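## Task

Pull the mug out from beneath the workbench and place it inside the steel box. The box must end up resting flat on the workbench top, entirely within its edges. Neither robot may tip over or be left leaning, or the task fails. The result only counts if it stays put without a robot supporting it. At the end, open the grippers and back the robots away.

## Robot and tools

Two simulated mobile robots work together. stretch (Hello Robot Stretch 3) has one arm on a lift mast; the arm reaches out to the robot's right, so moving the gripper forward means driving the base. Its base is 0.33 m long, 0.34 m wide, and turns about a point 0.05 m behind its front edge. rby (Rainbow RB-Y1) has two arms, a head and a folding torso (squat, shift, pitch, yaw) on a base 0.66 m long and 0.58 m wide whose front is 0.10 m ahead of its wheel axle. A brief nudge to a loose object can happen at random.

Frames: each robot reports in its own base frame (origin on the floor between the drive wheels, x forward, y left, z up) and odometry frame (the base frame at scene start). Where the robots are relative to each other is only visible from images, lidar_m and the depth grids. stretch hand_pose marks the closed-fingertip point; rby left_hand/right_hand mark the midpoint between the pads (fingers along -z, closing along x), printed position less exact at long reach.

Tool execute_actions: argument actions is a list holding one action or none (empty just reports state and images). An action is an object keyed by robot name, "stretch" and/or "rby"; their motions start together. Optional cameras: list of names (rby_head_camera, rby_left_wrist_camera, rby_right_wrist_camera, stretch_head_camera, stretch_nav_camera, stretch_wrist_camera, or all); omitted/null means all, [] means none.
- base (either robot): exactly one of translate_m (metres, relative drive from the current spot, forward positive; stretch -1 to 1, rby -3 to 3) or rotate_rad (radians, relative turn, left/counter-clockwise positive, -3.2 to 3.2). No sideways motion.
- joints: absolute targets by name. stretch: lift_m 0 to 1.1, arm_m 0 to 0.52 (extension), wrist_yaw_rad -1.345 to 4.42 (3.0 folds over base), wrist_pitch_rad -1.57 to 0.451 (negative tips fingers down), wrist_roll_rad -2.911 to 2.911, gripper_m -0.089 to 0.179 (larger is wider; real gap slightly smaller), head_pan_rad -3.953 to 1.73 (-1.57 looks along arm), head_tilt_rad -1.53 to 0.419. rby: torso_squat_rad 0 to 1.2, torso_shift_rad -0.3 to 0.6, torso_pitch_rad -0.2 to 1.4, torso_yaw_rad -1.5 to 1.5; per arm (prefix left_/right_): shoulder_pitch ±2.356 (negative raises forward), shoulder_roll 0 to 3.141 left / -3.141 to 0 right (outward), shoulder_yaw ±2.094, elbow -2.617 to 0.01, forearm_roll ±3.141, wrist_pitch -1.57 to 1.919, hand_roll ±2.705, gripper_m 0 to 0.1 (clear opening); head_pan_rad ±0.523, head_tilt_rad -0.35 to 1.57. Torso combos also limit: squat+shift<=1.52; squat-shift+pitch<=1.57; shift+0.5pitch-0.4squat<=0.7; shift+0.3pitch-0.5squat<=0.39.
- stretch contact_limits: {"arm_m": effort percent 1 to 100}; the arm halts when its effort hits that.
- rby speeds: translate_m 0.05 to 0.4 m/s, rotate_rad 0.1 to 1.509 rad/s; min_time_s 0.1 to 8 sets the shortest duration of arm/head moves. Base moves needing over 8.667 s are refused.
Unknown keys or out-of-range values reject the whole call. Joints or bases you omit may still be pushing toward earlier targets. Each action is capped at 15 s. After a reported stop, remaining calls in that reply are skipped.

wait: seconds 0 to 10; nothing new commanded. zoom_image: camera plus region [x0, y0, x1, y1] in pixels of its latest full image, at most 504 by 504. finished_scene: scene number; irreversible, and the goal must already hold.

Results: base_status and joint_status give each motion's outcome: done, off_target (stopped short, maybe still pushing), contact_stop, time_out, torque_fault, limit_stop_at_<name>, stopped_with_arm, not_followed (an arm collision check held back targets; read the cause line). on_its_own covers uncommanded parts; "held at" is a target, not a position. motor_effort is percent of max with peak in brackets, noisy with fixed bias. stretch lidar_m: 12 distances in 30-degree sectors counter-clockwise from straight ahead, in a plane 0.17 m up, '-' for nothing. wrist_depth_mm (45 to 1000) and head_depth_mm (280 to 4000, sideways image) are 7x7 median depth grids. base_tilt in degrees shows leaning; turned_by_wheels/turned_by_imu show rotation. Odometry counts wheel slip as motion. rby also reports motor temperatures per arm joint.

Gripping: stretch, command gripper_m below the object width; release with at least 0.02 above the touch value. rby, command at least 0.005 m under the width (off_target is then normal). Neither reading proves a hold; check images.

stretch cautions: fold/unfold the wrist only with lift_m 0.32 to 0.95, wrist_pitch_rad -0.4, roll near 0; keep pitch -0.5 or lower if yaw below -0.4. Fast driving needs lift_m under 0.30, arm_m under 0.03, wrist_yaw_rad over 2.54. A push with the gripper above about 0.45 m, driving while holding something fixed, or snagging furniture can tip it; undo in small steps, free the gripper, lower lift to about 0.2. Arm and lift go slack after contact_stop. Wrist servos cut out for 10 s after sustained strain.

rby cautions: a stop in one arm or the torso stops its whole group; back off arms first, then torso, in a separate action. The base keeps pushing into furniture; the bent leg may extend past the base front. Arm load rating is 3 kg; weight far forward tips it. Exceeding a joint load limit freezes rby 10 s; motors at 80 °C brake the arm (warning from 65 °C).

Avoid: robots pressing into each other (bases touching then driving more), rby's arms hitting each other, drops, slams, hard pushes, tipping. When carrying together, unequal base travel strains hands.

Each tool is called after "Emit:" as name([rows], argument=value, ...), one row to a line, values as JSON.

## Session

Emit:
execute_actions(actions=[])

Scene clock: 0.00 s.
Motor temperatures (°C, as the motors report them): left_arm=[28 27 26 26 37 33 33] | right_arm=[28 28 28 33 29 32 30]
stretch.base_odometry: x=+0.000 y=+0.000 heading=+0.000 (m, m, rad; stretch's odometry frame)
stretch.turned_by_wheels: +0.000 (rad since the last result)
stretch.turned_by_imu: +0.000 (rad since the last result)
stretch.base_tilt: forward=+1.1 right=-2.4 (deg)
stretch.lidar_m: 2.00 2.03 0.87 1.52 1.20 1.40 2.38 2.65 3.22 4.29 2.59 2.03
stretch.head_depth_mm: 1836 1828 1850 1865 1885 1893 1906 / 1862 1880 1878 1889 1900 1916 1924 / 1855 1877 1900 1909 1907 1945 1955 / 1891 1891 1930 1928 1932 1963 1965 / 1905 1950 1966 1967 1986 2026 2010 / 1931 1947 1981 2005 2010 2021 2029 / 1980 1960 1992 2028 2020 2056 2035
stretch.base_status: not commanded
stretch.joint_positions: lift_m=+0.432 arm_m=-0.002 wrist_yaw_rad=+2.820 wrist_pitch_rad=-0.511 wrist_roll_rad=+0.018 gripper_m=+0.037 head_pan_rad=-0.007 head_tilt_rad=+0.005
stretch.joint_status: not commanded
stretch.motor_effort: left_wheel=+0 right_wheel=+0 lift_m=+21 arm_m=+0 wrist_yaw_rad=+0 wrist_pitch_rad=+4 wrist_roll_rad=+0 gripper_m=+1 head_pan_rad=+0 head_tilt_rad=+3 (%)
stretch.hand_pose: x=+0.0456 y=+0.0583 z=+0.4241 quat_wxyz=(+0.287, +0.709, +0.065, +0.641) (m; stretch's base frame)
stretch.wrist_depth_mm: - - - - - - - / - - - - - - - / 888 - 910 956 950 972 991 / 754 - 787 810 792 824 828 / 655 650 693 674 696 700 706 / 582 580 - 597 592 613 623 / 519 - - 532 543 543 547
rby.base_odometry: x=+0.000 y=+0.000 heading=+0.000 (m, m, rad; rby's odometry frame)
rby.base_status: not commanded
rby.joint_positions: torso_squat_rad=+0.350 torso_shift_rad=-0.001 torso_pitch_rad=-0.002 torso_yaw_rad=+0.000 left_shoulder_pitch_rad=+0.034 left_shoulder_roll_rad=+0.022 left_shoulder_yaw_rad=-0.025 left_elbow_rad=-0.124 left_forearm_roll_rad=+0.054 left_wrist_pitch_rad=+0.017 left_hand_roll_rad=+0.004 left_gripper_m=+0.099 right_shoulder_pitch_rad=+0.021 right_shoulder_roll_rad=-0.020 right_shoulder_yaw_rad=-0.020 right_elbow_rad=-0.285 right_forearm_roll_rad=+0.019 right_wrist_pitch_rad=+0.012 right_hand_roll_rad=-0.047 right_gripper_m=+0.100 head_pan_rad=+0.000 head_tilt_rad=+0.400
rby.joint_status: not commanded
rby.chest: x=-0.2295 y=+0.0004 z=+1.2474 quat_wxyz=(+1.000, +0.000, -0.001, +0.000) (m; rby's base frame)
rby.left_hand: x=-0.1959 y=+0.2363 z=+0.5632 quat_wxyz=(+0.999, +0.009, -0.039, +0.022) (m; rby's base frame)
rby.right_hand: x=-0.1076 y=-0.2379 z=+0.5729 quat_wxyz=(+0.991, -0.010, -0.127, -0.026) (m; rby's base frame)
pictures: rby_head_camera, rby_left_wrist_camera, rby_right_wrist_camera, stretch_head_camera (sideways: a quarter turn clockwise sets it upright), stretch_nav_camera (sideways: a quarter turn counterclockwise sets it upright), stretch_wrist_camera
Images, in order (width x height): rby_head_camera 896x504, rby_left_wrist_camera 644x364, rby_right_wrist_camera 644x364, stretch_head_camera 896x504, stretch_nav_camera 672x504, stretch_wrist_camera 644x364.

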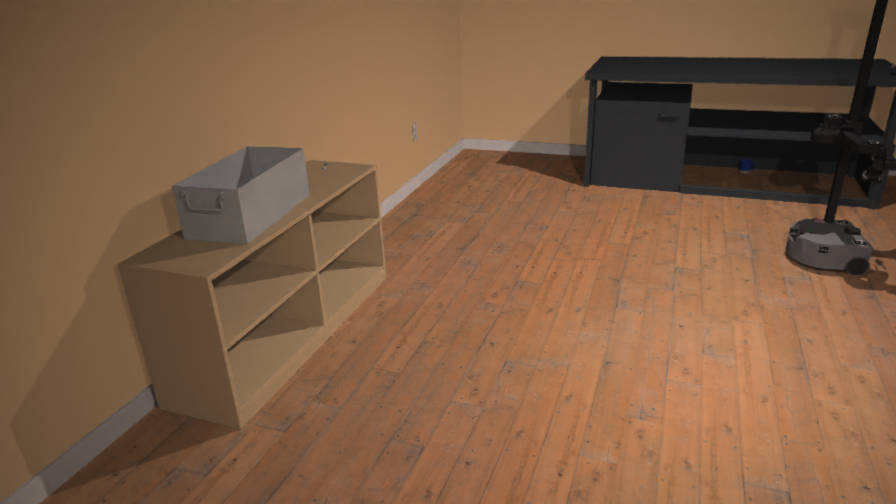

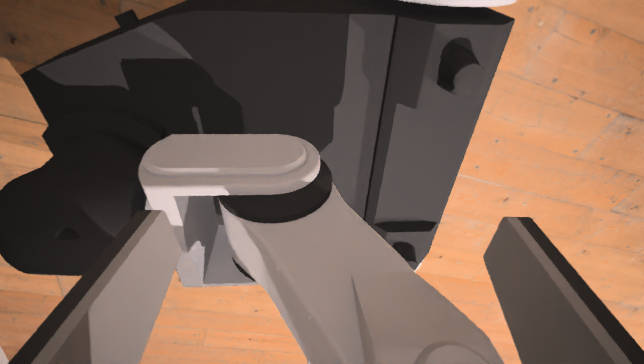

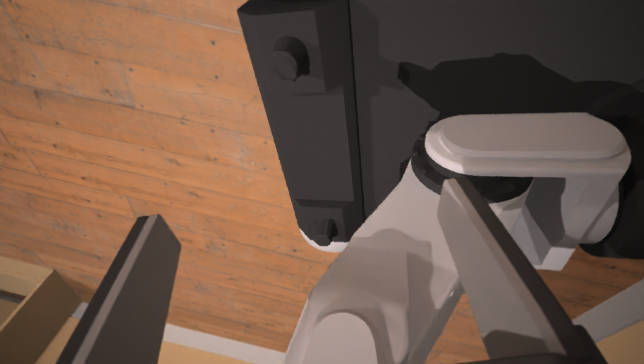

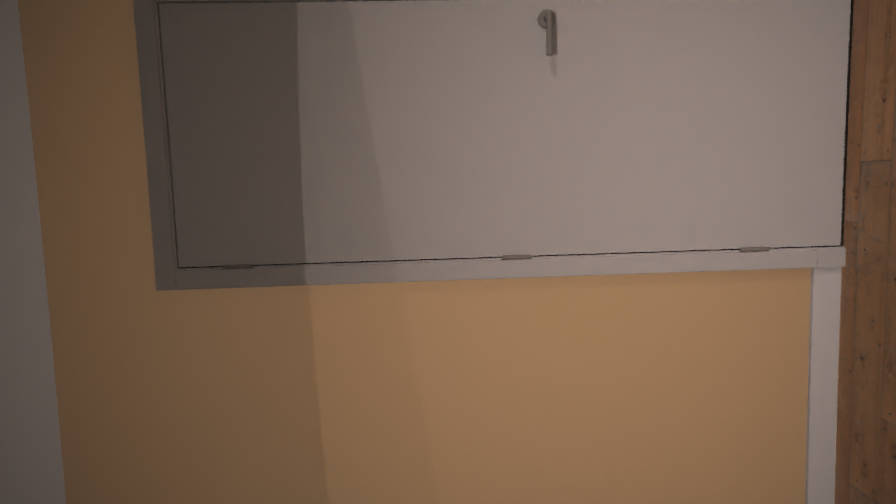

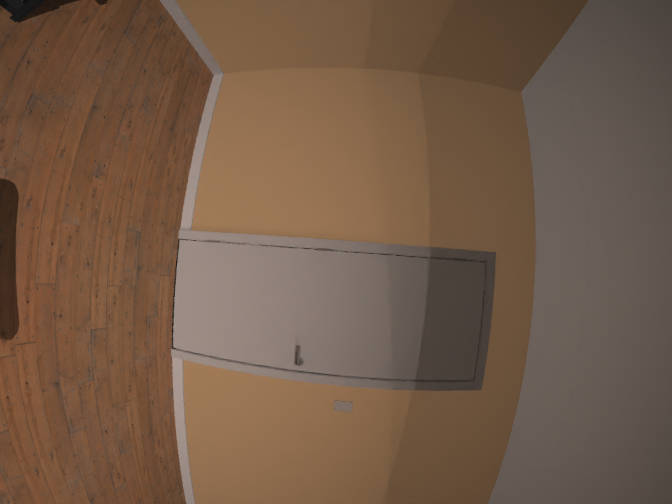

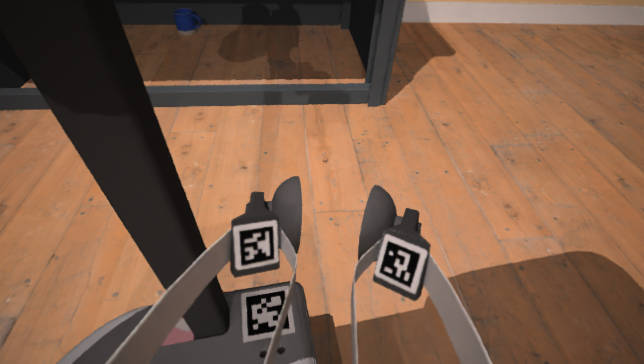

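Emit:
execute_actions([
  {"rby":{"base":{"translate_m":1.95},"joints":{"left_shoulder_pitch_rad":-0.92,"left_shoulder_roll_rad":1.047,"left_shoulder_yaw_rad":0,"left_elbow_rad":-0.62,"left_forearm_roll_rad":2.472,"left_wrist_pitch_rad":1.9,"left_hand_roll_rad":1.37,"right_shoulder_pitch_rad":-0.92,"right_shoulder_roll_rad":-1.047,"right_shoulder_yaw_rad":0,"right_elbow_rad":-0.62,"right_forearm_roll_rad":-2.472,"right_wrist_pitch_rad":1.9,"right_hand_roll_rad":-1.37,"left_gripper_m":0.07,"right_gripper_m":0.07,"head_pan_rad":0.5,"head_tilt_rad":0.3,"torso_squat_rad":0.8,"torso_shift_rad":0.25}},"stretch":{"base":{"rotate_rad":3.015},"joints":{"lift_m":0.28,"head_pan_rad":-1.3,"head_tilt_rad":-0.6}}},
], cameras=["rby_head_camera","stretch_head_camera","stretch_nav_camera"])

Scene clock: 10.53 s.
Motor temperatures (°C, as the motors report them): left_arm=[28 27 26 26 37 33 33] | right_arm=[28 28 28 33 29 32 30]
stretch.base_odometry: x=+0.000 y=+0.000 heading=+3.015 (m, m, rad; stretch's odometry frame)
stretch.turned_by_wheels: +3.015 (rad since the last result)
stretch.turned_by_imu: +2.981 (rad since the last result)
stretch.base_tilt: forward=+1.2 right=-2.4 (deg)
stretch.lidar_m: 2.62 1.89 1.75 4.29 2.91 2.07 2.01 2.09 0.87 1.13 1.21 1.22
stretch.head_depth_mm: 1266 1392 1121 935 1196 1327 1181 / 1292 1411 1133 1275 1229 1352 1190 / 1311 1455 1135 1279 1237 1372 1189 / 1366 1485 1146 1329 1542 1392 1194 / 1388 1528 1145 1336 1578 1389 1188 / 1428 1553 1156 1377 1597 1406 1204 / 1457 1582 1160 1392 1543 1403 1201
stretch.base_status: done
stretch.joint_positions: lift_m=+0.281 arm_m=-0.002 wrist_yaw_rad=+2.820 wrist_pitch_rad=-0.512 wrist_roll_rad=+0.018 gripper_m=+0.037 head_pan_rad=-1.293 head_tilt_rad=-0.593
stretch.joint_status: all done
stretch.motor_effort: left_wheel=-3(10) right_wheel=+5(12) lift_m=+12(20) arm_m=+0(0) wrist_yaw_rad=+0(0) wrist_pitch_rad=+4(4) wrist_roll_rad=+0(1) gripper_m=+0(1) head_pan_rad=-4(50) head_tilt_rad=-5(48) (%)
stretch.hand_pose: x=+0.0456 y=+0.0581 z=+0.2727 quat_wxyz=(+0.287, +0.709, +0.065, +0.640) (m; stretch's base frame)
stretch.wrist_depth_mm: - - - - - - - / - 801 830 848 873 886 908 / 642 - 666 681 687 710 715 / 547 - 572 579 580 598 593 / 487 - - 497 515 510 512 / - - - 437 427 443 447 / - - - 386 390 393 398
rby.base_odometry: x=+1.950 y=-0.001 heading=+0.000 (m, m, rad; rby's odometry frame)
rby.base_status: done
rby.joint_positions: torso_squat_rad=+0.800 torso_shift_rad=+0.250 torso_pitch_rad=-0.002 torso_yaw_rad=+0.000 left_shoulder_pitch_rad=-0.920 left_shoulder_roll_rad=+1.047 left_shoulder_yaw_rad=+0.000 left_elbow_rad=-0.620 left_forearm_roll_rad=+2.472 left_wrist_pitch_rad=+1.900 left_hand_roll_rad=+1.370 left_gripper_m=+0.070 right_shoulder_pitch_rad=-0.920 right_shoulder_roll_rad=-1.047 right_shoulder_yaw_rad=+0.000 right_elbow_rad=-0.620 right_forearm_roll_rad=-2.472 right_wrist_pitch_rad=+1.900 right_hand_roll_rad=-1.370 right_gripper_m=+0.070 head_pan_rad=+0.500 head_tilt_rad=+0.300
rby.joint_status: all done
rby.chest: x=-0.1080 y=+0.0002 z=+1.0625 quat_wxyz=(+1.000, +0.000, -0.001, +0.000) (m; rby's base frame)
rby.left_hand: x=+0.3213 y=+0.3338 z=+1.1718 quat_wxyz=(+0.558, -0.661, +0.330, +0.377) (m; rby's base frame)
rby.right_hand: x=+0.3216 y=-0.3330 z=+1.1714 quat_wxyz=(+0.558, +0.661, +0.331, -0.376) (m; rby's base frame)
pictures: rby_head_camera, stretch_head_camera (sideways: a quarter turn clockwise sets it upright), stretch_nav_camera (sideways: a quarter turn counterclockwise sets it upright)
Images, in order (width x height): rby_head_camera 896x504, stretch_head_camera 896x504, stretch_nav_camera 672x504.

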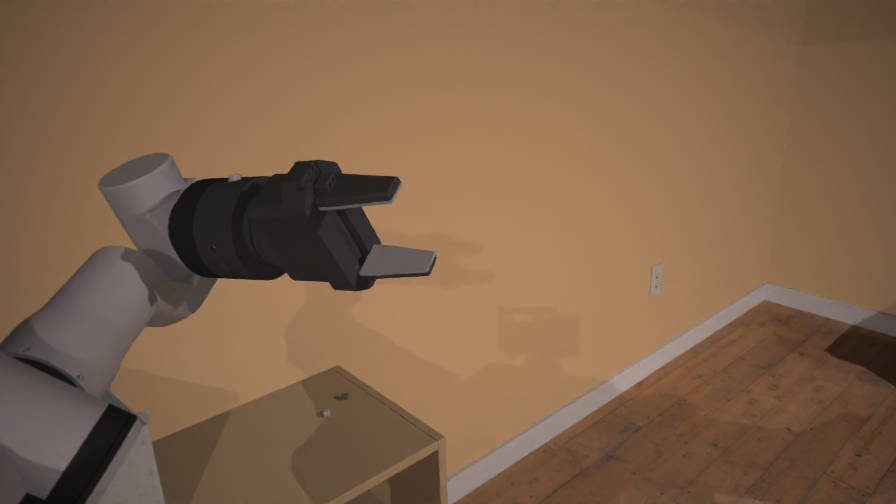

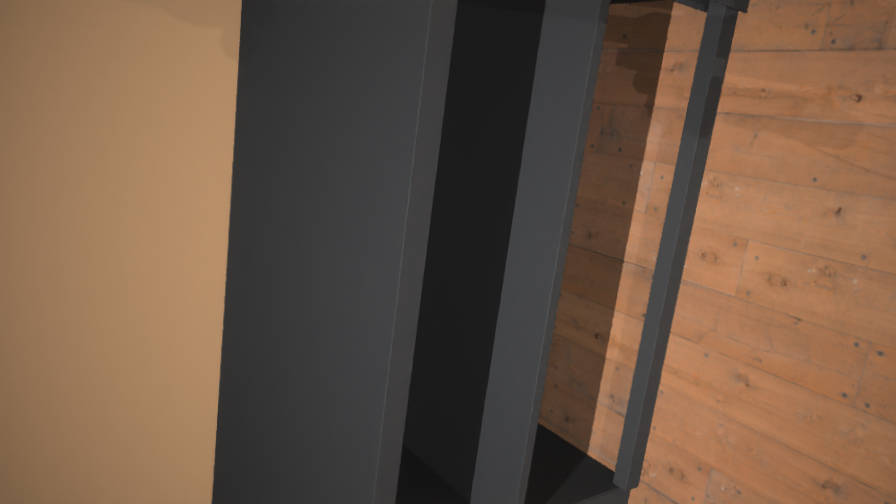

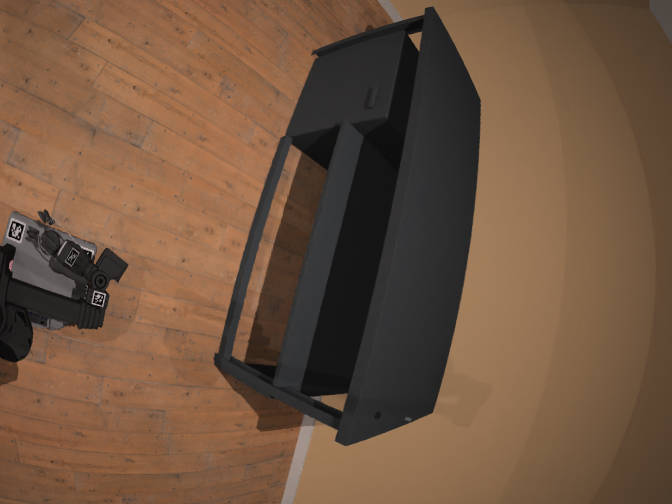

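Emit:
execute_actions([
  {"rby":{"base":{"rotate_rad":1.35},"joints":{"head_pan_rad":-0.1,"head_tilt_rad":0.2,"torso_squat_rad":1.0,"torso_pitch_rad":0.55}},"stretch":{"base":{"rotate_rad":-0.655}}},
], cameras=["rby_head_camera"])

Emit:
execute_actions([
  {"rby":{"joints":{"head_tilt_rad":0.0}},"stretch":{"base":{"translate_m":0.62},"joints":{"head_pan_rad":-0.9,"head_tilt_rad":-0.9}}},
], cameras=["rby_head_camera","stretch_nav_camera"])

Scene clock: 17.40 s.
Motor temperatures (°C, as the motors report them): left_arm=[28 27 26 26 37 33 33] | right_arm=[28 28 28 33 29 32 30]
stretch.base_odometry: x=+0.000 y=+0.000 heading=+2.360 (m, m, rad; stretch's odometry frame)
stretch.turned_by_wheels: -0.655 (rad since the last result)
stretch.turned_by_imu: -0.648 (rad since the last result)
stretch.base_tilt: forward=+1.1 right=-2.5 (deg)
stretch.lidar_m: 1.20 2.62 1.91 1.54 4.27 3.39 2.21 2.00 2.01 1.73 0.88 1.39
stretch.head_depth_mm: 1649 1849 2112 2103 1669 1388 1187 / 1554 1762 1997 2101 1675 1381 1182 / 1500 1674 1892 2029 1670 1388 1186 / 1433 1598 1781 1969 1584 1374 1198 / 1377 1520 1214 1098 1252 1379 1191 / 1315 1458 1161 964 1211 1361 1194 / 1281 1398 1160 922 1178 1408 1200
stretch.base_status: done
stretch.joint_positions: lift_m=+0.281 arm_m=-0.002 wrist_yaw_rad=+2.820 wrist_pitch_rad=-0.512 wrist_roll_rad=+0.018 gripper_m=+0.037 head_pan_rad=-1.293 head_tilt_rad=-0.593
stretch.joint_status: not commanded
stretch.motor_effort: left_wheel=+3(13) right_wheel=-5(12) lift_m=+12(12) arm_m=+0(1) wrist_yaw_rad=+0(1) wrist_pitch_rad=+4(4) wrist_roll_rad=+1(0) gripper_m=+0(1) head_pan_rad=-5(4) head_tilt_rad=-4(4) (%)
stretch.hand_pose: x=+0.0456 y=+0.0581 z=+0.2727 quat_wxyz=(+0.287, +0.709, +0.065, +0.640) (m; stretch's base frame)
stretch.wrist_depth_mm: - - - - - - - / - 821 814 858 858 872 905 / 645 - 661 683 704 711 708 / 544 - 563 577 585 585 598 / 490 - - 497 515 509 513 / - - - 432 429 438 452 / - - - 392 389 396 399
rby.base_odometry: x=+1.950 y=-0.001 heading=+1.349 (m, m, rad; rby's odometry frame)
rby.base_status: done
rby.joint_positions: torso_squat_rad=+1.000 torso_shift_rad=+0.250 torso_pitch_rad=+0.550 torso_yaw_rad=+0.000 left_shoulder_pitch_rad=-0.920 left_shoulder_roll_rad=+1.047 left_shoulder_yaw_rad=+0.000 left_elbow_rad=-0.620 left_forearm_roll_rad=+2.472 left_wrist_pitch_rad=+1.900 left_hand_roll_rad=+1.370 left_gripper_m=+0.070 right_shoulder_pitch_rad=-0.920 right_shoulder_roll_rad=-1.047 right_shoulder_yaw_rad=+0.000 right_elbow_rad=-0.620 right_forearm_roll_rad=-2.472 right_wrist_pitch_rad=+1.900 right_hand_roll_rad=-1.370 right_gripper_m=+0.070 head_pan_rad=-0.100 head_tilt_rad=+0.200
rby.joint_status: all done
rby.chest: x=+0.0274 y=+0.0001 z=+0.9107 quat_wxyz=(+0.962, +0.000, +0.272, +0.000) (m; rby's base frame)
rby.left_hand: x=+0.4503 y=+0.3335 z=+0.7786 quat_wxyz=(+0.447, -0.533, +0.470, +0.543) (m; rby's base frame)
rby.right_hand: x=+0.4501 y=-0.3332 z=+0.7781 quat_wxyz=(+0.447, +0.534, +0.470, -0.543) (m; rby's base frame)
pictures: rby_head_camera
Images, in order (width x height): rby_head_camera 896x504.

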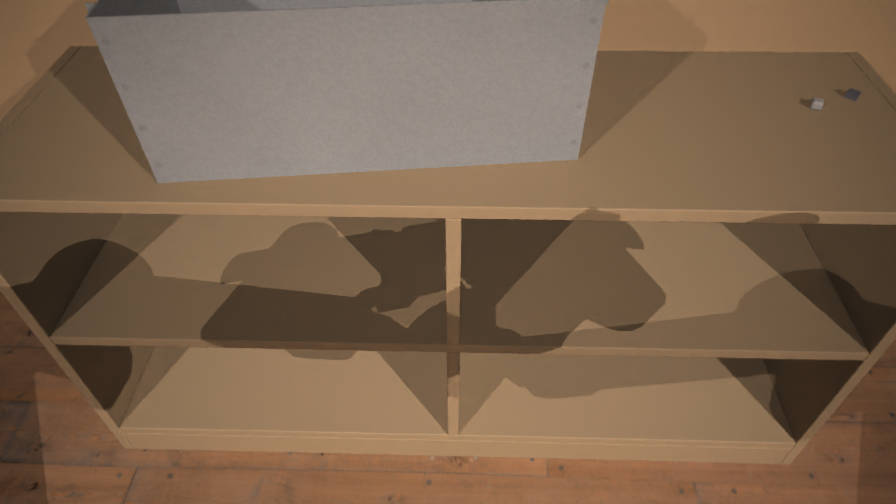

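Scene clock: 21.10 s.
Motor temperatures (°C, as the motors report them): left_arm=[28 27 26 26 37 33 33] | right_arm=[28 28 28 33 29 32 30]
stretch.base_odometry: x=-0.440 y=+0.437 heading=+2.360 (m, m, rad; stretch's odometry frame)
stretch.turned_by_wheels: +0.000 (rad since the last result)
stretch.turned_by_imu: -0.001 (rad since the last result)
stretch.base_tilt: forward=+1.2 right=-2.4 (deg)
stretch.lidar_m: 0.61 2.14 2.13 1.71 1.68 4.19 2.75 2.48 0.88 0.99 1.14 0.59
stretch.head_depth_mm: 1027 854 713 652 1237 1212 1086 / 1027 854 713 652 1243 1225 1109 / 1037 859 714 651 1243 1211 - / 1031 858 713 652 1246 1219 1102 / 1024 862 720 655 971 1215 1095 / 1024 863 717 654 971 1218 1100 / 1028 864 717 656 971 1215 1104
stretch.base_status: done
stretch.joint_positions: lift_m=+0.281 arm_m=-0.002 wrist_yaw_rad=+2.820 wrist_pitch_rad=-0.512 wrist_roll_rad=+0.018 gripper_m=+0.037 head_pan_rad=-0.907 head_tilt_rad=-0.889
stretch.joint_status: all done
stretch.motor_effort: left_wheel=+3(15) right_wheel=-5(10) lift_m=+12(12) arm_m=-1(1) wrist_yaw_rad=+1(2) wrist_pitch_rad=+4(4) wrist_roll_rad=+1(0) gripper_m=+0(0) head_pan_rad=+4(37) head_tilt_rad=-7(39) (%)
stretch.hand_pose: x=+0.0456 y=+0.0581 z=+0.2727 quat_wxyz=(+0.287, +0.709, +0.065, +0.640) (m; stretch's base frame)
stretch.wrist_depth_mm: - - - - - - - / - 816 828 841 857 896 897 / 637 - 681 684 698 704 724 / 552 - 564 584 578 595 602 / 488 - - 496 509 505 515 / - - - 434 425 447 447 / - - - 386 392 394 398
rby.base_odometry: x=+1.950 y=-0.001 heading=+1.349 (m, m, rad; rby's odometry frame)
rby.base_status: not commanded
rby.joint_positions: torso_squat_rad=+1.000 torso_shift_rad=+0.250 torso_pitch_rad=+0.550 torso_yaw_rad=+0.000 left_shoulder_pitch_rad=-0.920 left_shoulder_roll_rad=+1.047 left_shoulder_yaw_rad=+0.000 left_elbow_rad=-0.620 left_forearm_roll_rad=+2.472 left_wrist_pitch_rad=+1.900 left_hand_roll_rad=+1.370 left_gripper_m=+0.070 right_shoulder_pitch_rad=-0.920 right_shoulder_roll_rad=-1.047 right_shoulder_yaw_rad=+0.000 right_elbow_rad=-0.620 right_forearm_roll_rad=-2.472 right_wrist_pitch_rad=+1.900 right_hand_roll_rad=-1.370 right_gripper_m=+0.070 head_pan_rad=-0.100 head_tilt_rad=+0.000
rby.joint_status: all done
rby.chest: x=+0.0274 y=+0.0001 z=+0.9107 quat_wxyz=(+0.962, +0.000, +0.272, +0.000) (m; rby's base frame)
rby.left_hand: x=+0.4503 y=+0.3335 z=+0.7786 quat_wxyz=(+0.447, -0.533, +0.470, +0.543) (m; rby's base frame)
rby.right_hand: x=+0.4501 y=-0.3332 z=+0.7781 quat_wxyz=(+0.447, +0.534, +0.470, -0.543) (m; rby's base frame)
pictures: rby_head_camera, stretch_nav_camera (sideways: a quarter turn counterclockwise sets it upright)
Images, in order (width x height): rby_head_camera 896x504, stretch_nav_camera 672x504.

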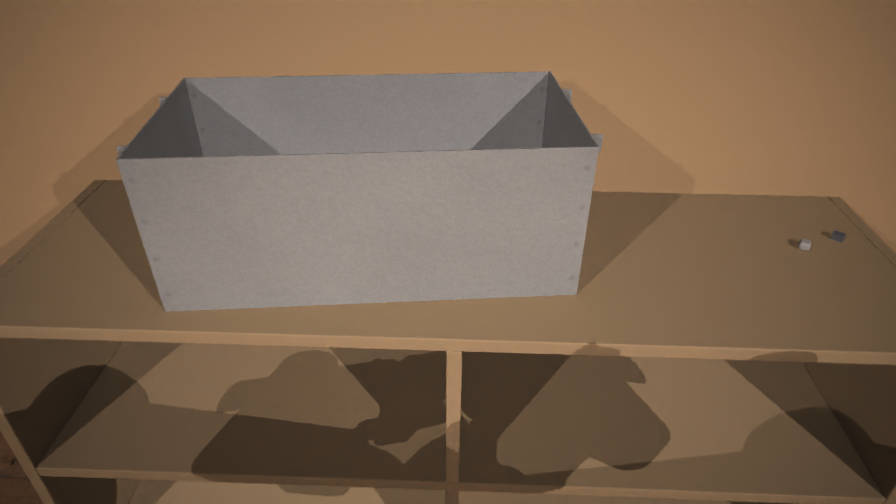

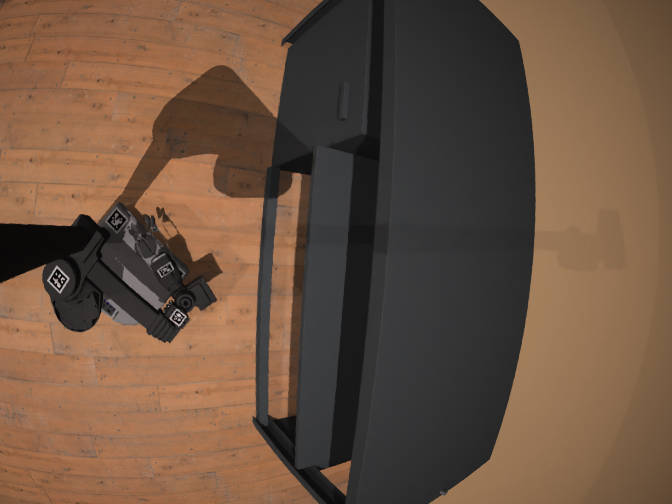

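Emit:
execute_actions([
  {"rby":{"base":{"rotate_rad":0.10},"joints":{"torso_squat_rad":1.05}},"stretch":{"base":{"rotate_rad":0.67},"joints":{"head_pan_rad":-1.57,"head_tilt_rad":-0.9}}},
], cameras=[])

Emit:
execute_actions([
  {"rby":{"base":{"translate_m":0.3},"joints":{"head_tilt_rad":0.2}},"stretch":{"joints":{"lift_m":0.33,"wrist_pitch_rad":-0.4}}},
], cameras=["rby_head_camera","rby_left_wrist_camera","rby_right_wrist_camera","stretch_nav_camera"])

Scene clock: 24.50 s.
Motor temperatures (°C, as the motors report them): left_arm=[28 27 26 26 37 33 33] | right_arm=[28 28 28 33 29 32 30]
stretch.base_odometry: x=-0.440 y=+0.437 heading=+3.030 (m, m, rad; stretch's odometry frame)
stretch.turned_by_wheels: +0.670 (rad since the last result)
stretch.turned_by_imu: +0.662 (rad since the last result)
stretch.base_tilt: forward=+1.2 right=-2.4 (deg)
stretch.lidar_m: 2.14 2.13 1.63 1.67 3.58 2.58 2.48 0.88 1.13 1.14 0.59 0.69
stretch.head_depth_mm: 1026 851 709 655 1242 1210 1091 / 1031 856 710 653 1241 1215 1119 / 1036 858 712 650 1259 1212 - / 1028 854 713 649 1245 1216 - / 1033 863 718 651 1248 1216 1103 / 1023 860 715 653 1225 1221 1092 / 1027 863 716 652 976 1220 1097
stretch.base_status: done
stretch.joint_positions: lift_m=+0.281 arm_m=-0.002 wrist_yaw_rad=+2.820 wrist_pitch_rad=-0.512 wrist_roll_rad=+0.018 gripper_m=+0.037 head_pan_rad=-1.563 head_tilt_rad=-0.889
stretch.joint_status: all done
stretch.motor_effort: left_wheel=-4(10) right_wheel=+4(13) lift_m=+12(12) arm_m=+0(1) wrist_yaw_rad=+0(0) wrist_pitch_rad=+4(4) wrist_roll_rad=+0(0) gripper_m=+0(1) head_pan_rad=-4(48) head_tilt_rad=-7(8) (%)
stretch.hand_pose: x=+0.0456 y=+0.0581 z=+0.2727 quat_wxyz=(+0.287, +0.709, +0.065, +0.640) (m; stretch's base frame)
stretch.wrist_depth_mm: - - - - - - - / - 823 838 839 860 879 902 / 645 - 676 689 704 719 717 / 543 - 569 579 575 595 592 / 485 - - 500 513 505 517 / - - - 432 426 444 450 / - - - 387 387 394 401
rby.base_odometry: x=+1.950 y=-0.001 heading=+1.448 (m, m, rad; rby's odometry frame)
rby.base_status: done
rby.joint_positions: torso_squat_rad=+1.050 torso_shift_rad=+0.250 torso_pitch_rad=+0.550 torso_yaw_rad=+0.000 left_shoulder_pitch_rad=-0.920 left_shoulder_roll_rad=+1.047 left_shoulder_yaw_rad=+0.000 left_elbow_rad=-0.620 left_forearm_roll_rad=+2.472 left_wrist_pitch_rad=+1.900 left_hand_roll_rad=+1.370 left_gripper_m=+0.070 right_shoulder_pitch_rad=-0.920 right_shoulder_roll_rad=-1.047 right_shoulder_yaw_rad=+0.000 right_elbow_rad=-0.620 right_forearm_roll_rad=-2.472 right_wrist_pitch_rad=+1.900 right_hand_roll_rad=-1.370 right_gripper_m=+0.070 head_pan_rad=-0.100 head_tilt_rad=+0.000
rby.joint_status: all done
rby.chest: x=+0.0199 y=+0.0001 z=+0.8818 quat_wxyz=(+0.962, +0.000, +0.272, +0.000) (m; rby's base frame)
rby.left_hand: x=+0.4428 y=+0.3335 z=+0.7497 quat_wxyz=(+0.447, -0.533, +0.470, +0.543) (m; rby's base frame)
rby.right_hand: x=+0.4427 y=-0.3333 z=+0.7493 quat_wxyz=(+0.447, +0.534, +0.470, -0.543) (m; rby's base frame)
pictures: none
No camera images: the call's "cameras" was empty. Leave "cameras" out to get every camera's image.

Scene clock: 26.53 s.
Motor temperatures (°C, as the motors report them): left_arm=[28 27 26 26 37 33 33] | right_arm=[28 28 28 33 29 32 30]
stretch.base_odometry: x=-0.440 y=+0.437 heading=+3.030 (m, m, rad; stretch's odometry frame)
stretch.turned_by_wheels: +0.000 (rad since the last result)
stretch.turned_by_imu: +0.000 (rad since the last result)
stretch.base_tilt: forward=+0.9 right=-2.4 (deg)
stretch.lidar_m: 2.14 2.13 1.78 4.66 3.56 2.57 2.48 0.88 1.12 1.14 0.59 0.69
stretch.head_depth_mm: 1030 846 709 654 1237 1202 1093 / 1029 854 710 653 1244 1214 1122 / 1032 859 713 650 1244 1211 - / 1028 854 714 649 1246 1227 - / 1022 860 715 652 1255 1214 1097 / 1026 861 715 652 1226 1214 1095 / 1032 860 716 655 973 1217 1103
stretch.base_status: not commanded
stretch.joint_positions: lift_m=+0.329 arm_m=-0.002 wrist_yaw_rad=+2.820 wrist_pitch_rad=-0.424 wrist_roll_rad=+0.018 gripper_m=+0.037 head_pan_rad=-1.563 head_tilt_rad=-0.889
stretch.joint_status: all done
stretch.motor_effort: left_wheel=-4(3) right_wheel=+5(4) lift_m=+29(31) arm_m=-1(1) wrist_yaw_rad=+0(1) wrist_pitch_rad=+7(8) wrist_roll_rad=+0(0) gripper_m=+2(0) head_pan_rad=-4(5) head_tilt_rad=-8(8) (%)
stretch.hand_pose: x=+0.0494 y=+0.0696 z=+0.3409 quat_wxyz=(+0.258, +0.712, +0.034, +0.652) (m; stretch's base frame)
stretch.wrist_depth_mm: - - - - - - - / - - - - - - - / 804 862 881 897 905 966 987 / 672 - 732 739 754 763 764 / 575 - 611 613 635 622 630 / 501 516 - 528 511 537 549 / - - - 461 464 473 482
rby.base_odometry: x=+1.987 y=+0.297 heading=+1.448 (m, m, rad; rby's odometry frame)
rby.base_status: done
rby.joint_positions: torso_squat_rad=+1.050 torso_shift_rad=+0.250 torso_pitch_rad=+0.550 torso_yaw_rad=+0.000 left_shoulder_pitch_rad=-0.920 left_shoulder_roll_rad=+1.047 left_shoulder_yaw_rad=+0.000 left_elbow_rad=-0.620 left_forearm_roll_rad=+2.472 left_wrist_pitch_rad=+1.900 left_hand_roll_rad=+1.370 left_gripper_m=+0.070 right_shoulder_pitch_rad=-0.920 right_shoulder_roll_rad=-1.047 right_shoulder_yaw_rad=+0.000 right_elbow_rad=-0.620 right_forearm_roll_rad=-2.472 right_wrist_pitch_rad=+1.900 right_hand_roll_rad=-1.370 right_gripper_m=+0.070 head_pan_rad=-0.100 head_tilt_rad=+0.200
rby.joint_status: all done
rby.chest: x=+0.0200 y=+0.0001 z=+0.8817 quat_wxyz=(+0.962, +0.000, +0.272, +0.000) (m; rby's base frame)
rby.left_hand: x=+0.4429 y=+0.3335 z=+0.7496 quat_wxyz=(+0.447, -0.533, +0.470, +0.543) (m; rby's base frame)
rby.right_hand: x=+0.4427 y=-0.3333 z=+0.7492 quat_wxyz=(+0.447, +0.534, +0.470, -0.543) (m; rby's base frame)
pictures: rby_head_camera, rby_left_wrist_camera, rby_right_wrist_camera, stretch_nav_camera (sideways: a quarter turn counterclockwise sets it upright)
Images, in order (width x height): rby_head_camera 896x504, rby_left_wrist_camera 644x364, rby_right_wrist_camera 644x364, stretch_nav_camera 672x504.

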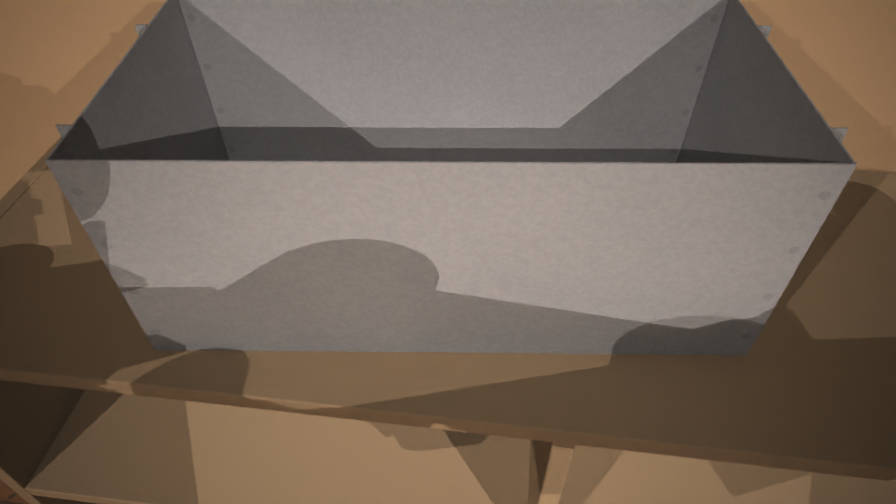

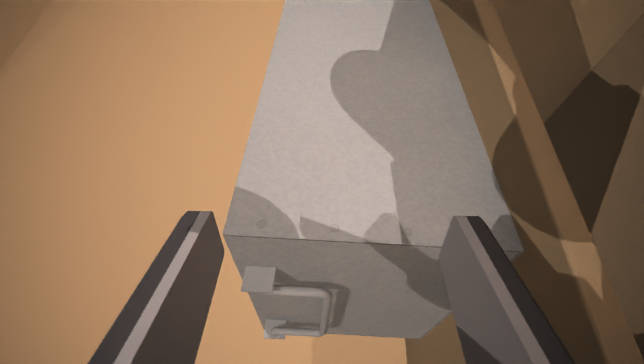

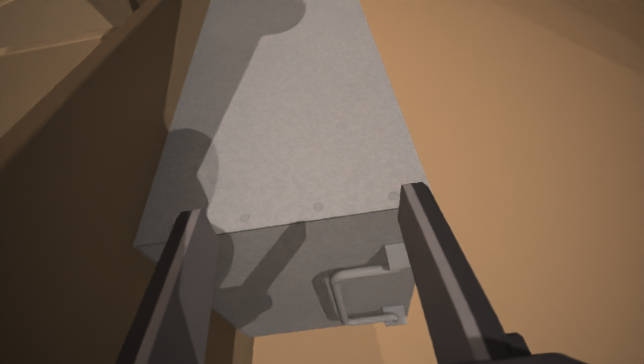

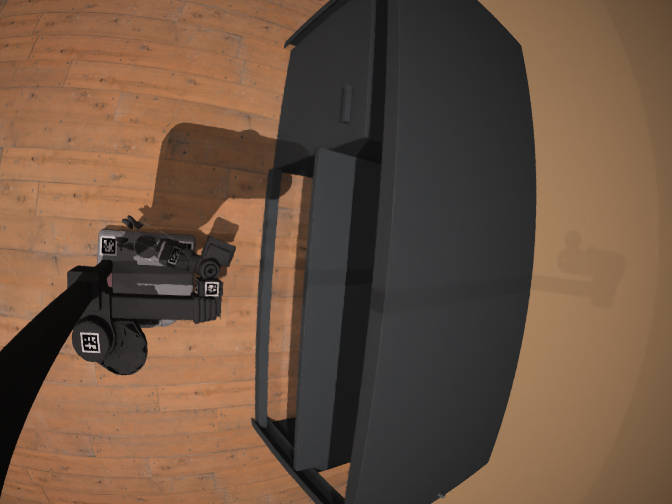

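Emit:
execute_actions([
  {"rby":{"base":{"translate_m":0.22},"joints":{"head_tilt_rad":0.5,"torso_shift_rad":0.33,"torso_squat_rad":1.04},"speeds":{"translate_m":0.15}},"stretch":{"joints":{"wrist_yaw_rad":0,"gripper_m":0.15}}},
], cameras=["rby_head_camera","rby_left_wrist_camera","rby_right_wrist_camera","stretch_wrist_camera"])

Scene clock: 32.60 s.
Motor temperatures (°C, as the motors report them): left_arm=[28 28 26 26 37 33 33] | right_arm=[28 28 28 33 29 32 30]
stretch.base_odometry: x=-0.440 y=+0.437 heading=+3.030 (m, m, rad; stretch's odometry frame)
stretch.turned_by_wheels: +0.000 (rad since the last result)
stretch.turned_by_imu: -0.001 (rad since the last result)
stretch.base_tilt: forward=+1.1 right=-2.4 (deg)
stretch.lidar_m: 2.14 2.13 1.91 4.66 3.57 2.59 2.49 0.88 1.12 1.14 0.59 0.69
stretch.head_depth_mm: 1030 850 710 653 1243 1212 1096 / 1031 851 711 651 1242 1207 1126 / 1031 855 714 652 1241 1216 - / 1036 859 714 652 1252 1228 1113 / 1036 860 715 650 1259 1219 1098 / 1033 864 715 654 1232 1224 1096 / 1026 863 717 653 970 1212 1102
stretch.base_status: not commanded
stretch.joint_positions: lift_m=+0.329 arm_m=-0.002 wrist_yaw_rad=+0.002 wrist_pitch_rad=-0.424 wrist_roll_rad=+0.018 gripper_m=+0.150 head_pan_rad=-1.563 head_tilt_rad=-0.889
stretch.joint_status: all done
stretch.motor_effort: left_wheel=-4(4) right_wheel=+4(5) lift_m=+29(29) arm_m=-1(1) wrist_yaw_rad=-2(0) wrist_pitch_rad=+7(7) wrist_roll_rad=+0(0) gripper_m=+2(82) head_pan_rad=-4(4) head_tilt_rad=-7(8) (%)
stretch.hand_pose: x=-0.0210 y=-0.3663 z=+0.3409 quat_wxyz=(+0.685, +0.148, -0.697, -0.150) (m; stretch's base frame)
stretch.wrist_depth_mm: 376 462 196 189 184 180 178 / 405 567 922 899 873 872 833 / 407 579 852 882 890 908 914 / 412 558 711 723 735 762 758 / 431 - 592 605 613 651 647 / 481 457 457 529 529 517 547 / 439 448 448 443 440 434 425
rby.base_odometry: x=+2.014 y=+0.515 heading=+1.447 (m, m, rad; rby's odometry frame)
rby.base_status: done
rby.joint_positions: torso_squat_rad=+1.040 torso_shift_rad=+0.330 torso_pitch_rad=+0.550 torso_yaw_rad=+0.000 left_shoulder_pitch_rad=-0.920 left_shoulder_roll_rad=+1.047 left_shoulder_yaw_rad=+0.000 left_elbow_rad=-0.620 left_forearm_roll_rad=+2.472 left_wrist_pitch_rad=+1.900 left_hand_roll_rad=+1.370 left_gripper_m=+0.070 right_shoulder_pitch_rad=-0.920 right_shoulder_roll_rad=-1.047 right_shoulder_yaw_rad=+0.000 right_elbow_rad=-0.620 right_forearm_roll_rad=-2.472 right_wrist_pitch_rad=+1.900 right_hand_roll_rad=-1.370 right_gripper_m=+0.070 head_pan_rad=-0.100 head_tilt_rad=+0.500
rby.joint_status: all done
rby.chest: x=+0.0487 y=+0.0001 z=+0.8795 quat_wxyz=(+0.962, +0.000, +0.272, +0.000) (m; rby's base frame)
rby.left_hand: x=+0.4715 y=+0.3335 z=+0.7473 quat_wxyz=(+0.447, -0.533, +0.470, +0.543) (m; rby's base frame)
rby.right_hand: x=+0.4714 y=-0.3333 z=+0.7469 quat_wxyz=(+0.447, +0.534, +0.470, -0.543) (m; rby's base frame)
pictures: rby_head_camera, rby_left_wrist_camera, rby_right_wrist_camera, stretch_wrist_camera
Images, in order (width x height): rby_head_camera 896x504, rby_left_wrist_camera 644x364, rby_right_wrist_camera 644x364, stretch_wrist_camera 644x364.

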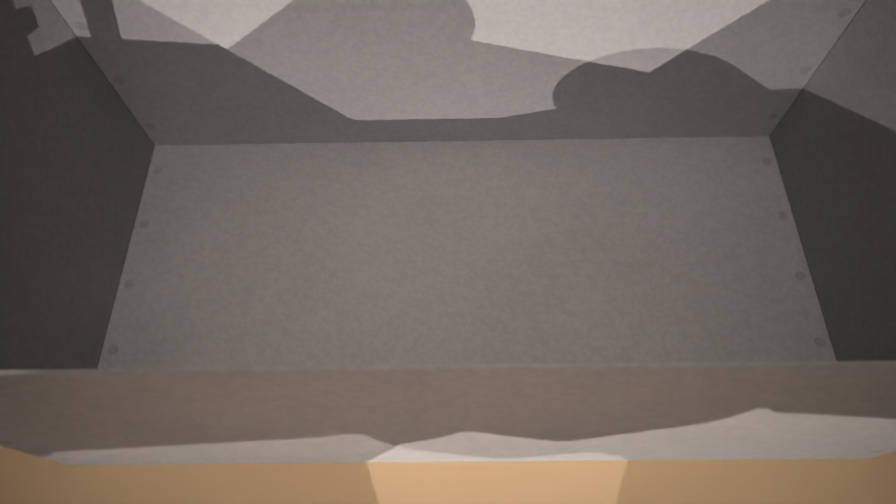

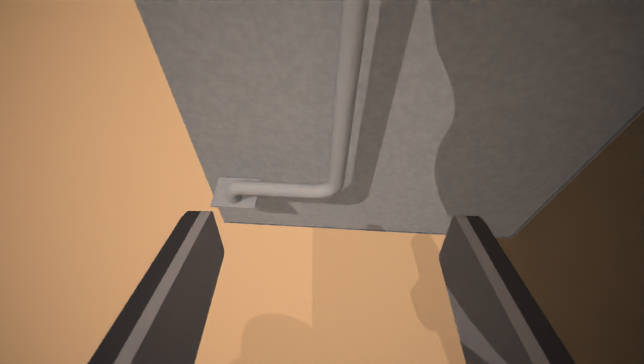

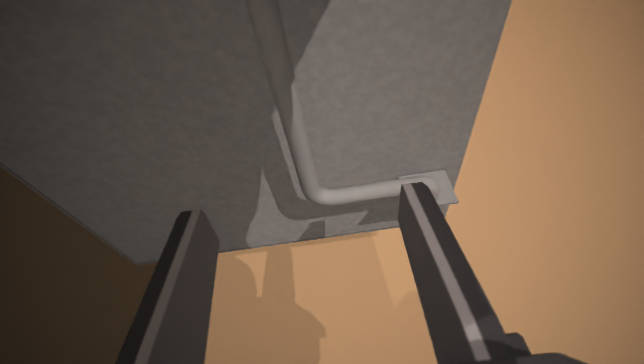

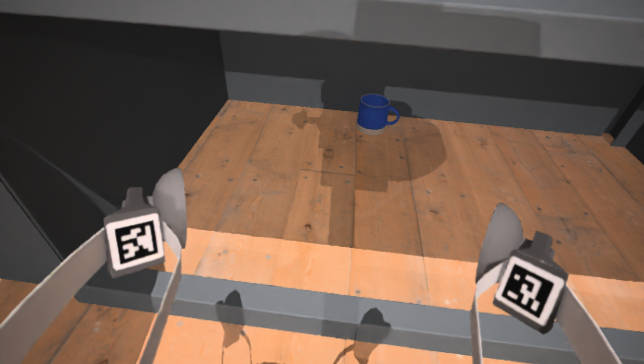

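Emit:
execute_actions(actions="[{\"rby\":{\"joints\":{\"left_shoulder_pitch_rad\":-0.80,\"left_shoulder_roll_rad\":1.037,\"left_elbow_rad\":-0.90,\"left_forearm_roll_rad\":2.49,\"left_wrist_pitch_rad\":1.84,\"left_hand_roll_rad\":1.40,\"right_shoulder_pitch_rad\":-0.80,\"right_shoulder_roll_rad\":-1.037,\"right_elbow_rad\":-0.90,\"right_forearm_roll_rad\":-2.49,\"right_wrist_pitch_rad\":1.84,\"right_hand_roll_rad\":-1.40},\"min_time_s\":1.5}},\"stretch\":{\"base\":{\"rotate_rad\":0.9},\"joints\":{\"lift_m\":0.2}}}]", cameras=["rby_left_wrist_camera","rby_right_wrist_camera"])


Emit:
execute_actions([
  {"rby":{"joints":{"left_shoulder_pitch_rad":-0.80,"left_shoulder_roll_rad":1.037,"left_elbow_rad":-0.90,"left_forearm_roll_rad":2.49,"left_wrist_pitch_rad":1.84,"left_hand_roll_rad":1.40,"right_shoulder_pitch_rad":-0.80,"right_shoulder_roll_rad":-1.037,"right_elbow_rad":-0.90,"right_forearm_roll_rad":-2.49,"right_wrist_pitch_rad":1.84,"right_hand_roll_rad":-1.40},"min_time_s":1.5},"stretch":{"base":{"rotate_rad":0.9},"joints":{"lift_m":0.2}}},
], cameras=["rby_left_wrist_camera","rby_right_wrist_camera"])

Scene clock: 38.23 s.
Motor temperatures (°C, as the motors report them): left_arm=[28 28 26 26 37 33 33] | right_arm=[28 29 28 34 29 32 30]
stretch.base_odometry: x=-0.440 y=+0.437 heading=-2.353 (m, m, rad; stretch's odometry frame)
stretch.turned_by_wheels: +0.900 (rad since the last result)
stretch.turned_by_imu: +0.891 (rad since the last result)
stretch.base_tilt: forward=+1.1 right=-2.5 (deg)
stretch.lidar_m: 1.91 4.66 4.20 2.74 2.51 0.88 0.99 1.14 0.60 0.60 2.14 2.13
stretch.head_depth_mm: 1062 852 710 644 930 1190 1093 / 1063 854 710 945 1267 1196 1130 / 1065 855 747 999 1286 1214 - / 1070 855 999 1238 1365 1235 1108 / 1756 886 1182 1506 1361 1219 1097 / 2035 1124 1750 1569 1371 1225 1095 / 1972 2140 1826 1559 1362 1217 1102
stretch.base_status: done
stretch.joint_positions: lift_m=+0.201 arm_m=-0.002 wrist_yaw_rad=+0.001 wrist_pitch_rad=-0.423 wrist_roll_rad=+0.018 gripper_m=+0.150 head_pan_rad=-1.563 head_tilt_rad=-0.889
stretch.joint_status: all done
stretch.motor_effort: left_wheel=-3(9) right_wheel=+5(11) lift_m=+12(27) arm_m=+0(0) wrist_yaw_rad=-3(2) wrist_pitch_rad=+6(7) wrist_roll_rad=+0(1) gripper_m=+0(1) head_pan_rad=-4(4) head_tilt_rad=-7(8) (%)
stretch.hand_pose: x=-0.0212 y=-0.3664 z=+0.2120 quat_wxyz=(+0.685, +0.148, -0.697, -0.150) (m; stretch's base frame)
stretch.wrist_depth_mm: - - - 534 381 298 348 / 769 795 803 583 401 330 433 / 594 611 625 601 431 372 584 / 496 512 513 520 458 472 552 / 417 - 428 431 429 431 465 / 364 358 369 376 379 377 392 / 315 321 326 331 333 339 308
rby.base_odometry: x=+2.014 y=+0.515 heading=+1.447 (m, m, rad; rby's odometry frame)
rby.base_status: not commanded
rby.joint_positions: torso_squat_rad=+1.040 torso_shift_rad=+0.330 torso_pitch_rad=+0.550 torso_yaw_rad=+0.000 left_shoulder_pitch_rad=-0.800 left_shoulder_roll_rad=+1.037 left_shoulder_yaw_rad=+0.000 left_elbow_rad=-0.900 left_forearm_roll_rad=+2.490 left_wrist_pitch_rad=+1.840 left_hand_roll_rad=+1.400 left_gripper_m=+0.070 right_shoulder_pitch_rad=-0.800 right_shoulder_roll_rad=-1.038 right_shoulder_yaw_rad=-0.001 right_elbow_rad=-0.899 right_forearm_roll_rad=-2.490 right_wrist_pitch_rad=+1.840 right_hand_roll_rad=-1.400 right_gripper_m=+0.070 head_pan_rad=-0.100 head_tilt_rad=+0.500
rby.joint_status: all done
rby.chest: x=+0.0486 y=+0.0000 z=+0.8795 quat_wxyz=(+0.962, +0.000, +0.272, +0.000) (m; rby's base frame)
rby.left_hand: x=+0.4455 y=+0.2961 z=+0.7440 quat_wxyz=(+0.495, -0.502, +0.492, +0.511) (m; rby's base frame)
rby.right_hand: x=+0.4452 y=-0.2968 z=+0.7436 quat_wxyz=(+0.494, +0.502, +0.492, -0.512) (m; rby's base frame)
pictures: rby_left_wrist_camera, rby_right_wrist_camera
Images, in order (width x height): rby_left_wrist_camera 644x364, rby_right_wrist_camera 644x364.

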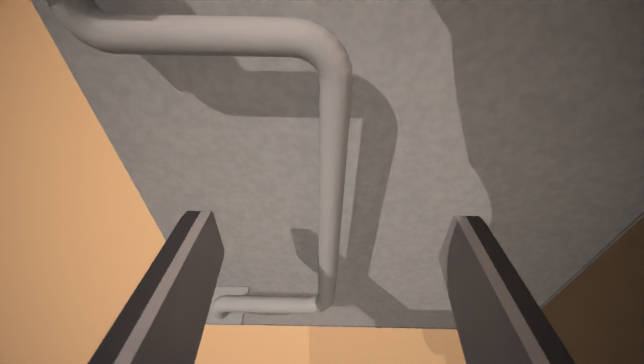

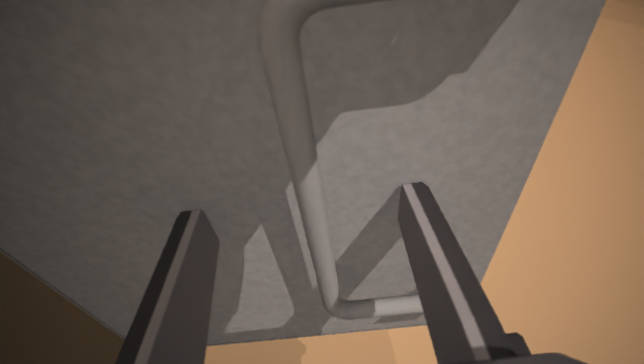

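Emit:
execute_actions([
  {"rby":{"joints":{"left_shoulder_pitch_rad":-0.745,"left_elbow_rad":-1.02,"left_forearm_roll_rad":2.51,"left_wrist_pitch_rad":1.775,"left_hand_roll_rad":1.42,"right_shoulder_pitch_rad":-0.78,"right_elbow_rad":-0.94,"right_forearm_roll_rad":-2.50,"right_wrist_pitch_rad":1.825,"right_hand_roll_rad":-1.41},"min_time_s":1.0},"stretch":{"base":{"translate_m":-0.22}}},
], cameras=["rby_left_wrist_camera","rby_right_wrist_camera"])

Scene clock: 43.47 s.
Motor temperatures (°C, as the motors report them): left_arm=[28 28 26 26 37 33 33] | right_arm=[28 28 28 34 29 32 30]
stretch.base_odometry: x=-0.285 y=+0.593 heading=-2.354 (m, m, rad; stretch's odometry frame)
stretch.turned_by_wheels: +0.000 (rad since the last result)
stretch.turned_by_imu: +0.000 (rad since the last result)
stretch.base_tilt: forward=+1.1 right=-2.5 (deg)
stretch.lidar_m: 2.14 4.84 3.99 2.57 2.38 0.68 0.82 0.96 0.80 0.57 0.79 2.29
stretch.head_depth_mm: 1028 851 709 608 532 786 1043 / 1065 854 710 609 551 843 1083 / 1072 857 714 610 895 1186 - / 1072 859 714 650 1186 1221 1111 / 1079 860 716 998 1334 1211 1093 / 1074 860 784 1454 1375 1219 1090 / 1991 891 1279 1563 1366 1225 1097
stretch.base_status: done
stretch.joint_positions: lift_m=+0.201 arm_m=-0.002 wrist_yaw_rad=+0.001 wrist_pitch_rad=-0.423 wrist_roll_rad=+0.018 gripper_m=+0.150 head_pan_rad=-1.563 head_tilt_rad=-0.889
stretch.joint_status: not commanded
stretch.motor_effort: left_wheel=-4(10) right_wheel=+5(4) lift_m=+12(12) arm_m=-1(1) wrist_yaw_rad=-1(2) wrist_pitch_rad=+6(6) wrist_roll_rad=+0(0) gripper_m=+0(1) head_pan_rad=-4(4) head_tilt_rad=-7(7) (%)
stretch.hand_pose: x=-0.0212 y=-0.3664 z=+0.2120 quat_wxyz=(+0.685, +0.148, -0.697, -0.150) (m; stretch's base frame)
stretch.wrist_depth_mm: - 971 400 325 391 491 583 / 770 785 466 362 445 569 638 / 598 611 562 408 511 644 639 / 486 513 499 464 529 537 556 / 414 - 429 398 446 469 459 / 366 360 369 352 380 377 394 / 315 321 326 323 292 340 346
rby.base_odometry: x=+2.014 y=+0.515 heading=+1.447 (m, m, rad; rby's odometry frame)
rby.base_status: not commanded
rby.joint_positions: torso_squat_rad=+1.040 torso_shift_rad=+0.330 torso_pitch_rad=+0.550 torso_yaw_rad=+0.000 left_shoulder_pitch_rad=-0.745 left_shoulder_roll_rad=+1.037 left_shoulder_yaw_rad=+0.000 left_elbow_rad=-1.020 left_forearm_roll_rad=+2.510 left_wrist_pitch_rad=+1.775 left_hand_roll_rad=+1.420 left_gripper_m=+0.070 right_shoulder_pitch_rad=-0.780 right_shoulder_roll_rad=-1.038 right_shoulder_yaw_rad=-0.001 right_elbow_rad=-0.939 right_forearm_roll_rad=-2.500 right_wrist_pitch_rad=+1.825 right_hand_roll_rad=-1.410 right_gripper_m=+0.070 head_pan_rad=-0.100 head_tilt_rad=+0.500
rby.joint_status: all done
rby.chest: x=+0.0486 y=+0.0000 z=+0.8795 quat_wxyz=(+0.962, +0.000, +0.272, +0.000) (m; rby's base frame)
rby.left_hand: x=+0.4396 y=+0.2805 z=+0.7445 quat_wxyz=(+0.500, -0.498, +0.494, +0.508) (m; rby's base frame)
rby.right_hand: x=+0.4418 y=-0.2921 z=+0.7441 quat_wxyz=(+0.495, +0.500, +0.496, -0.510) (m; rby's base frame)
pictures: rby_left_wrist_camera, rby_right_wrist_camera
Images, in order (width x height): rby_left_wrist_camera 644x364, rby_right_wrist_camera 644x364.

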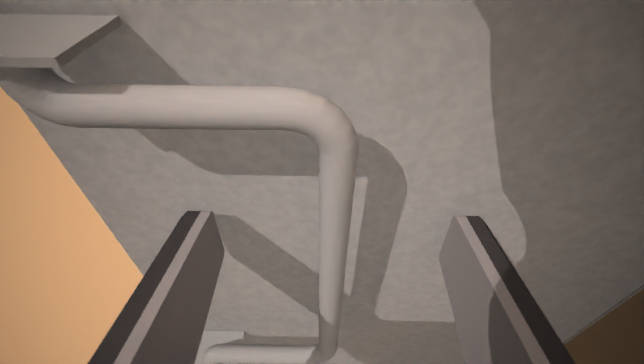

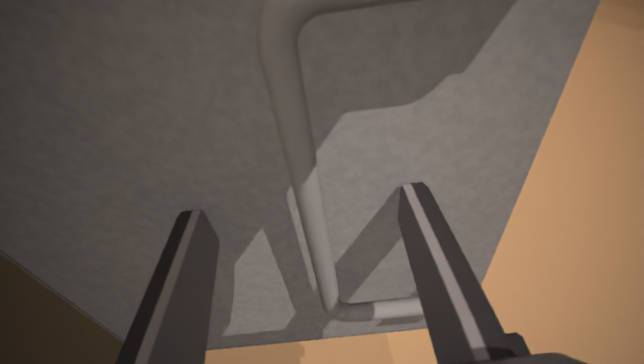

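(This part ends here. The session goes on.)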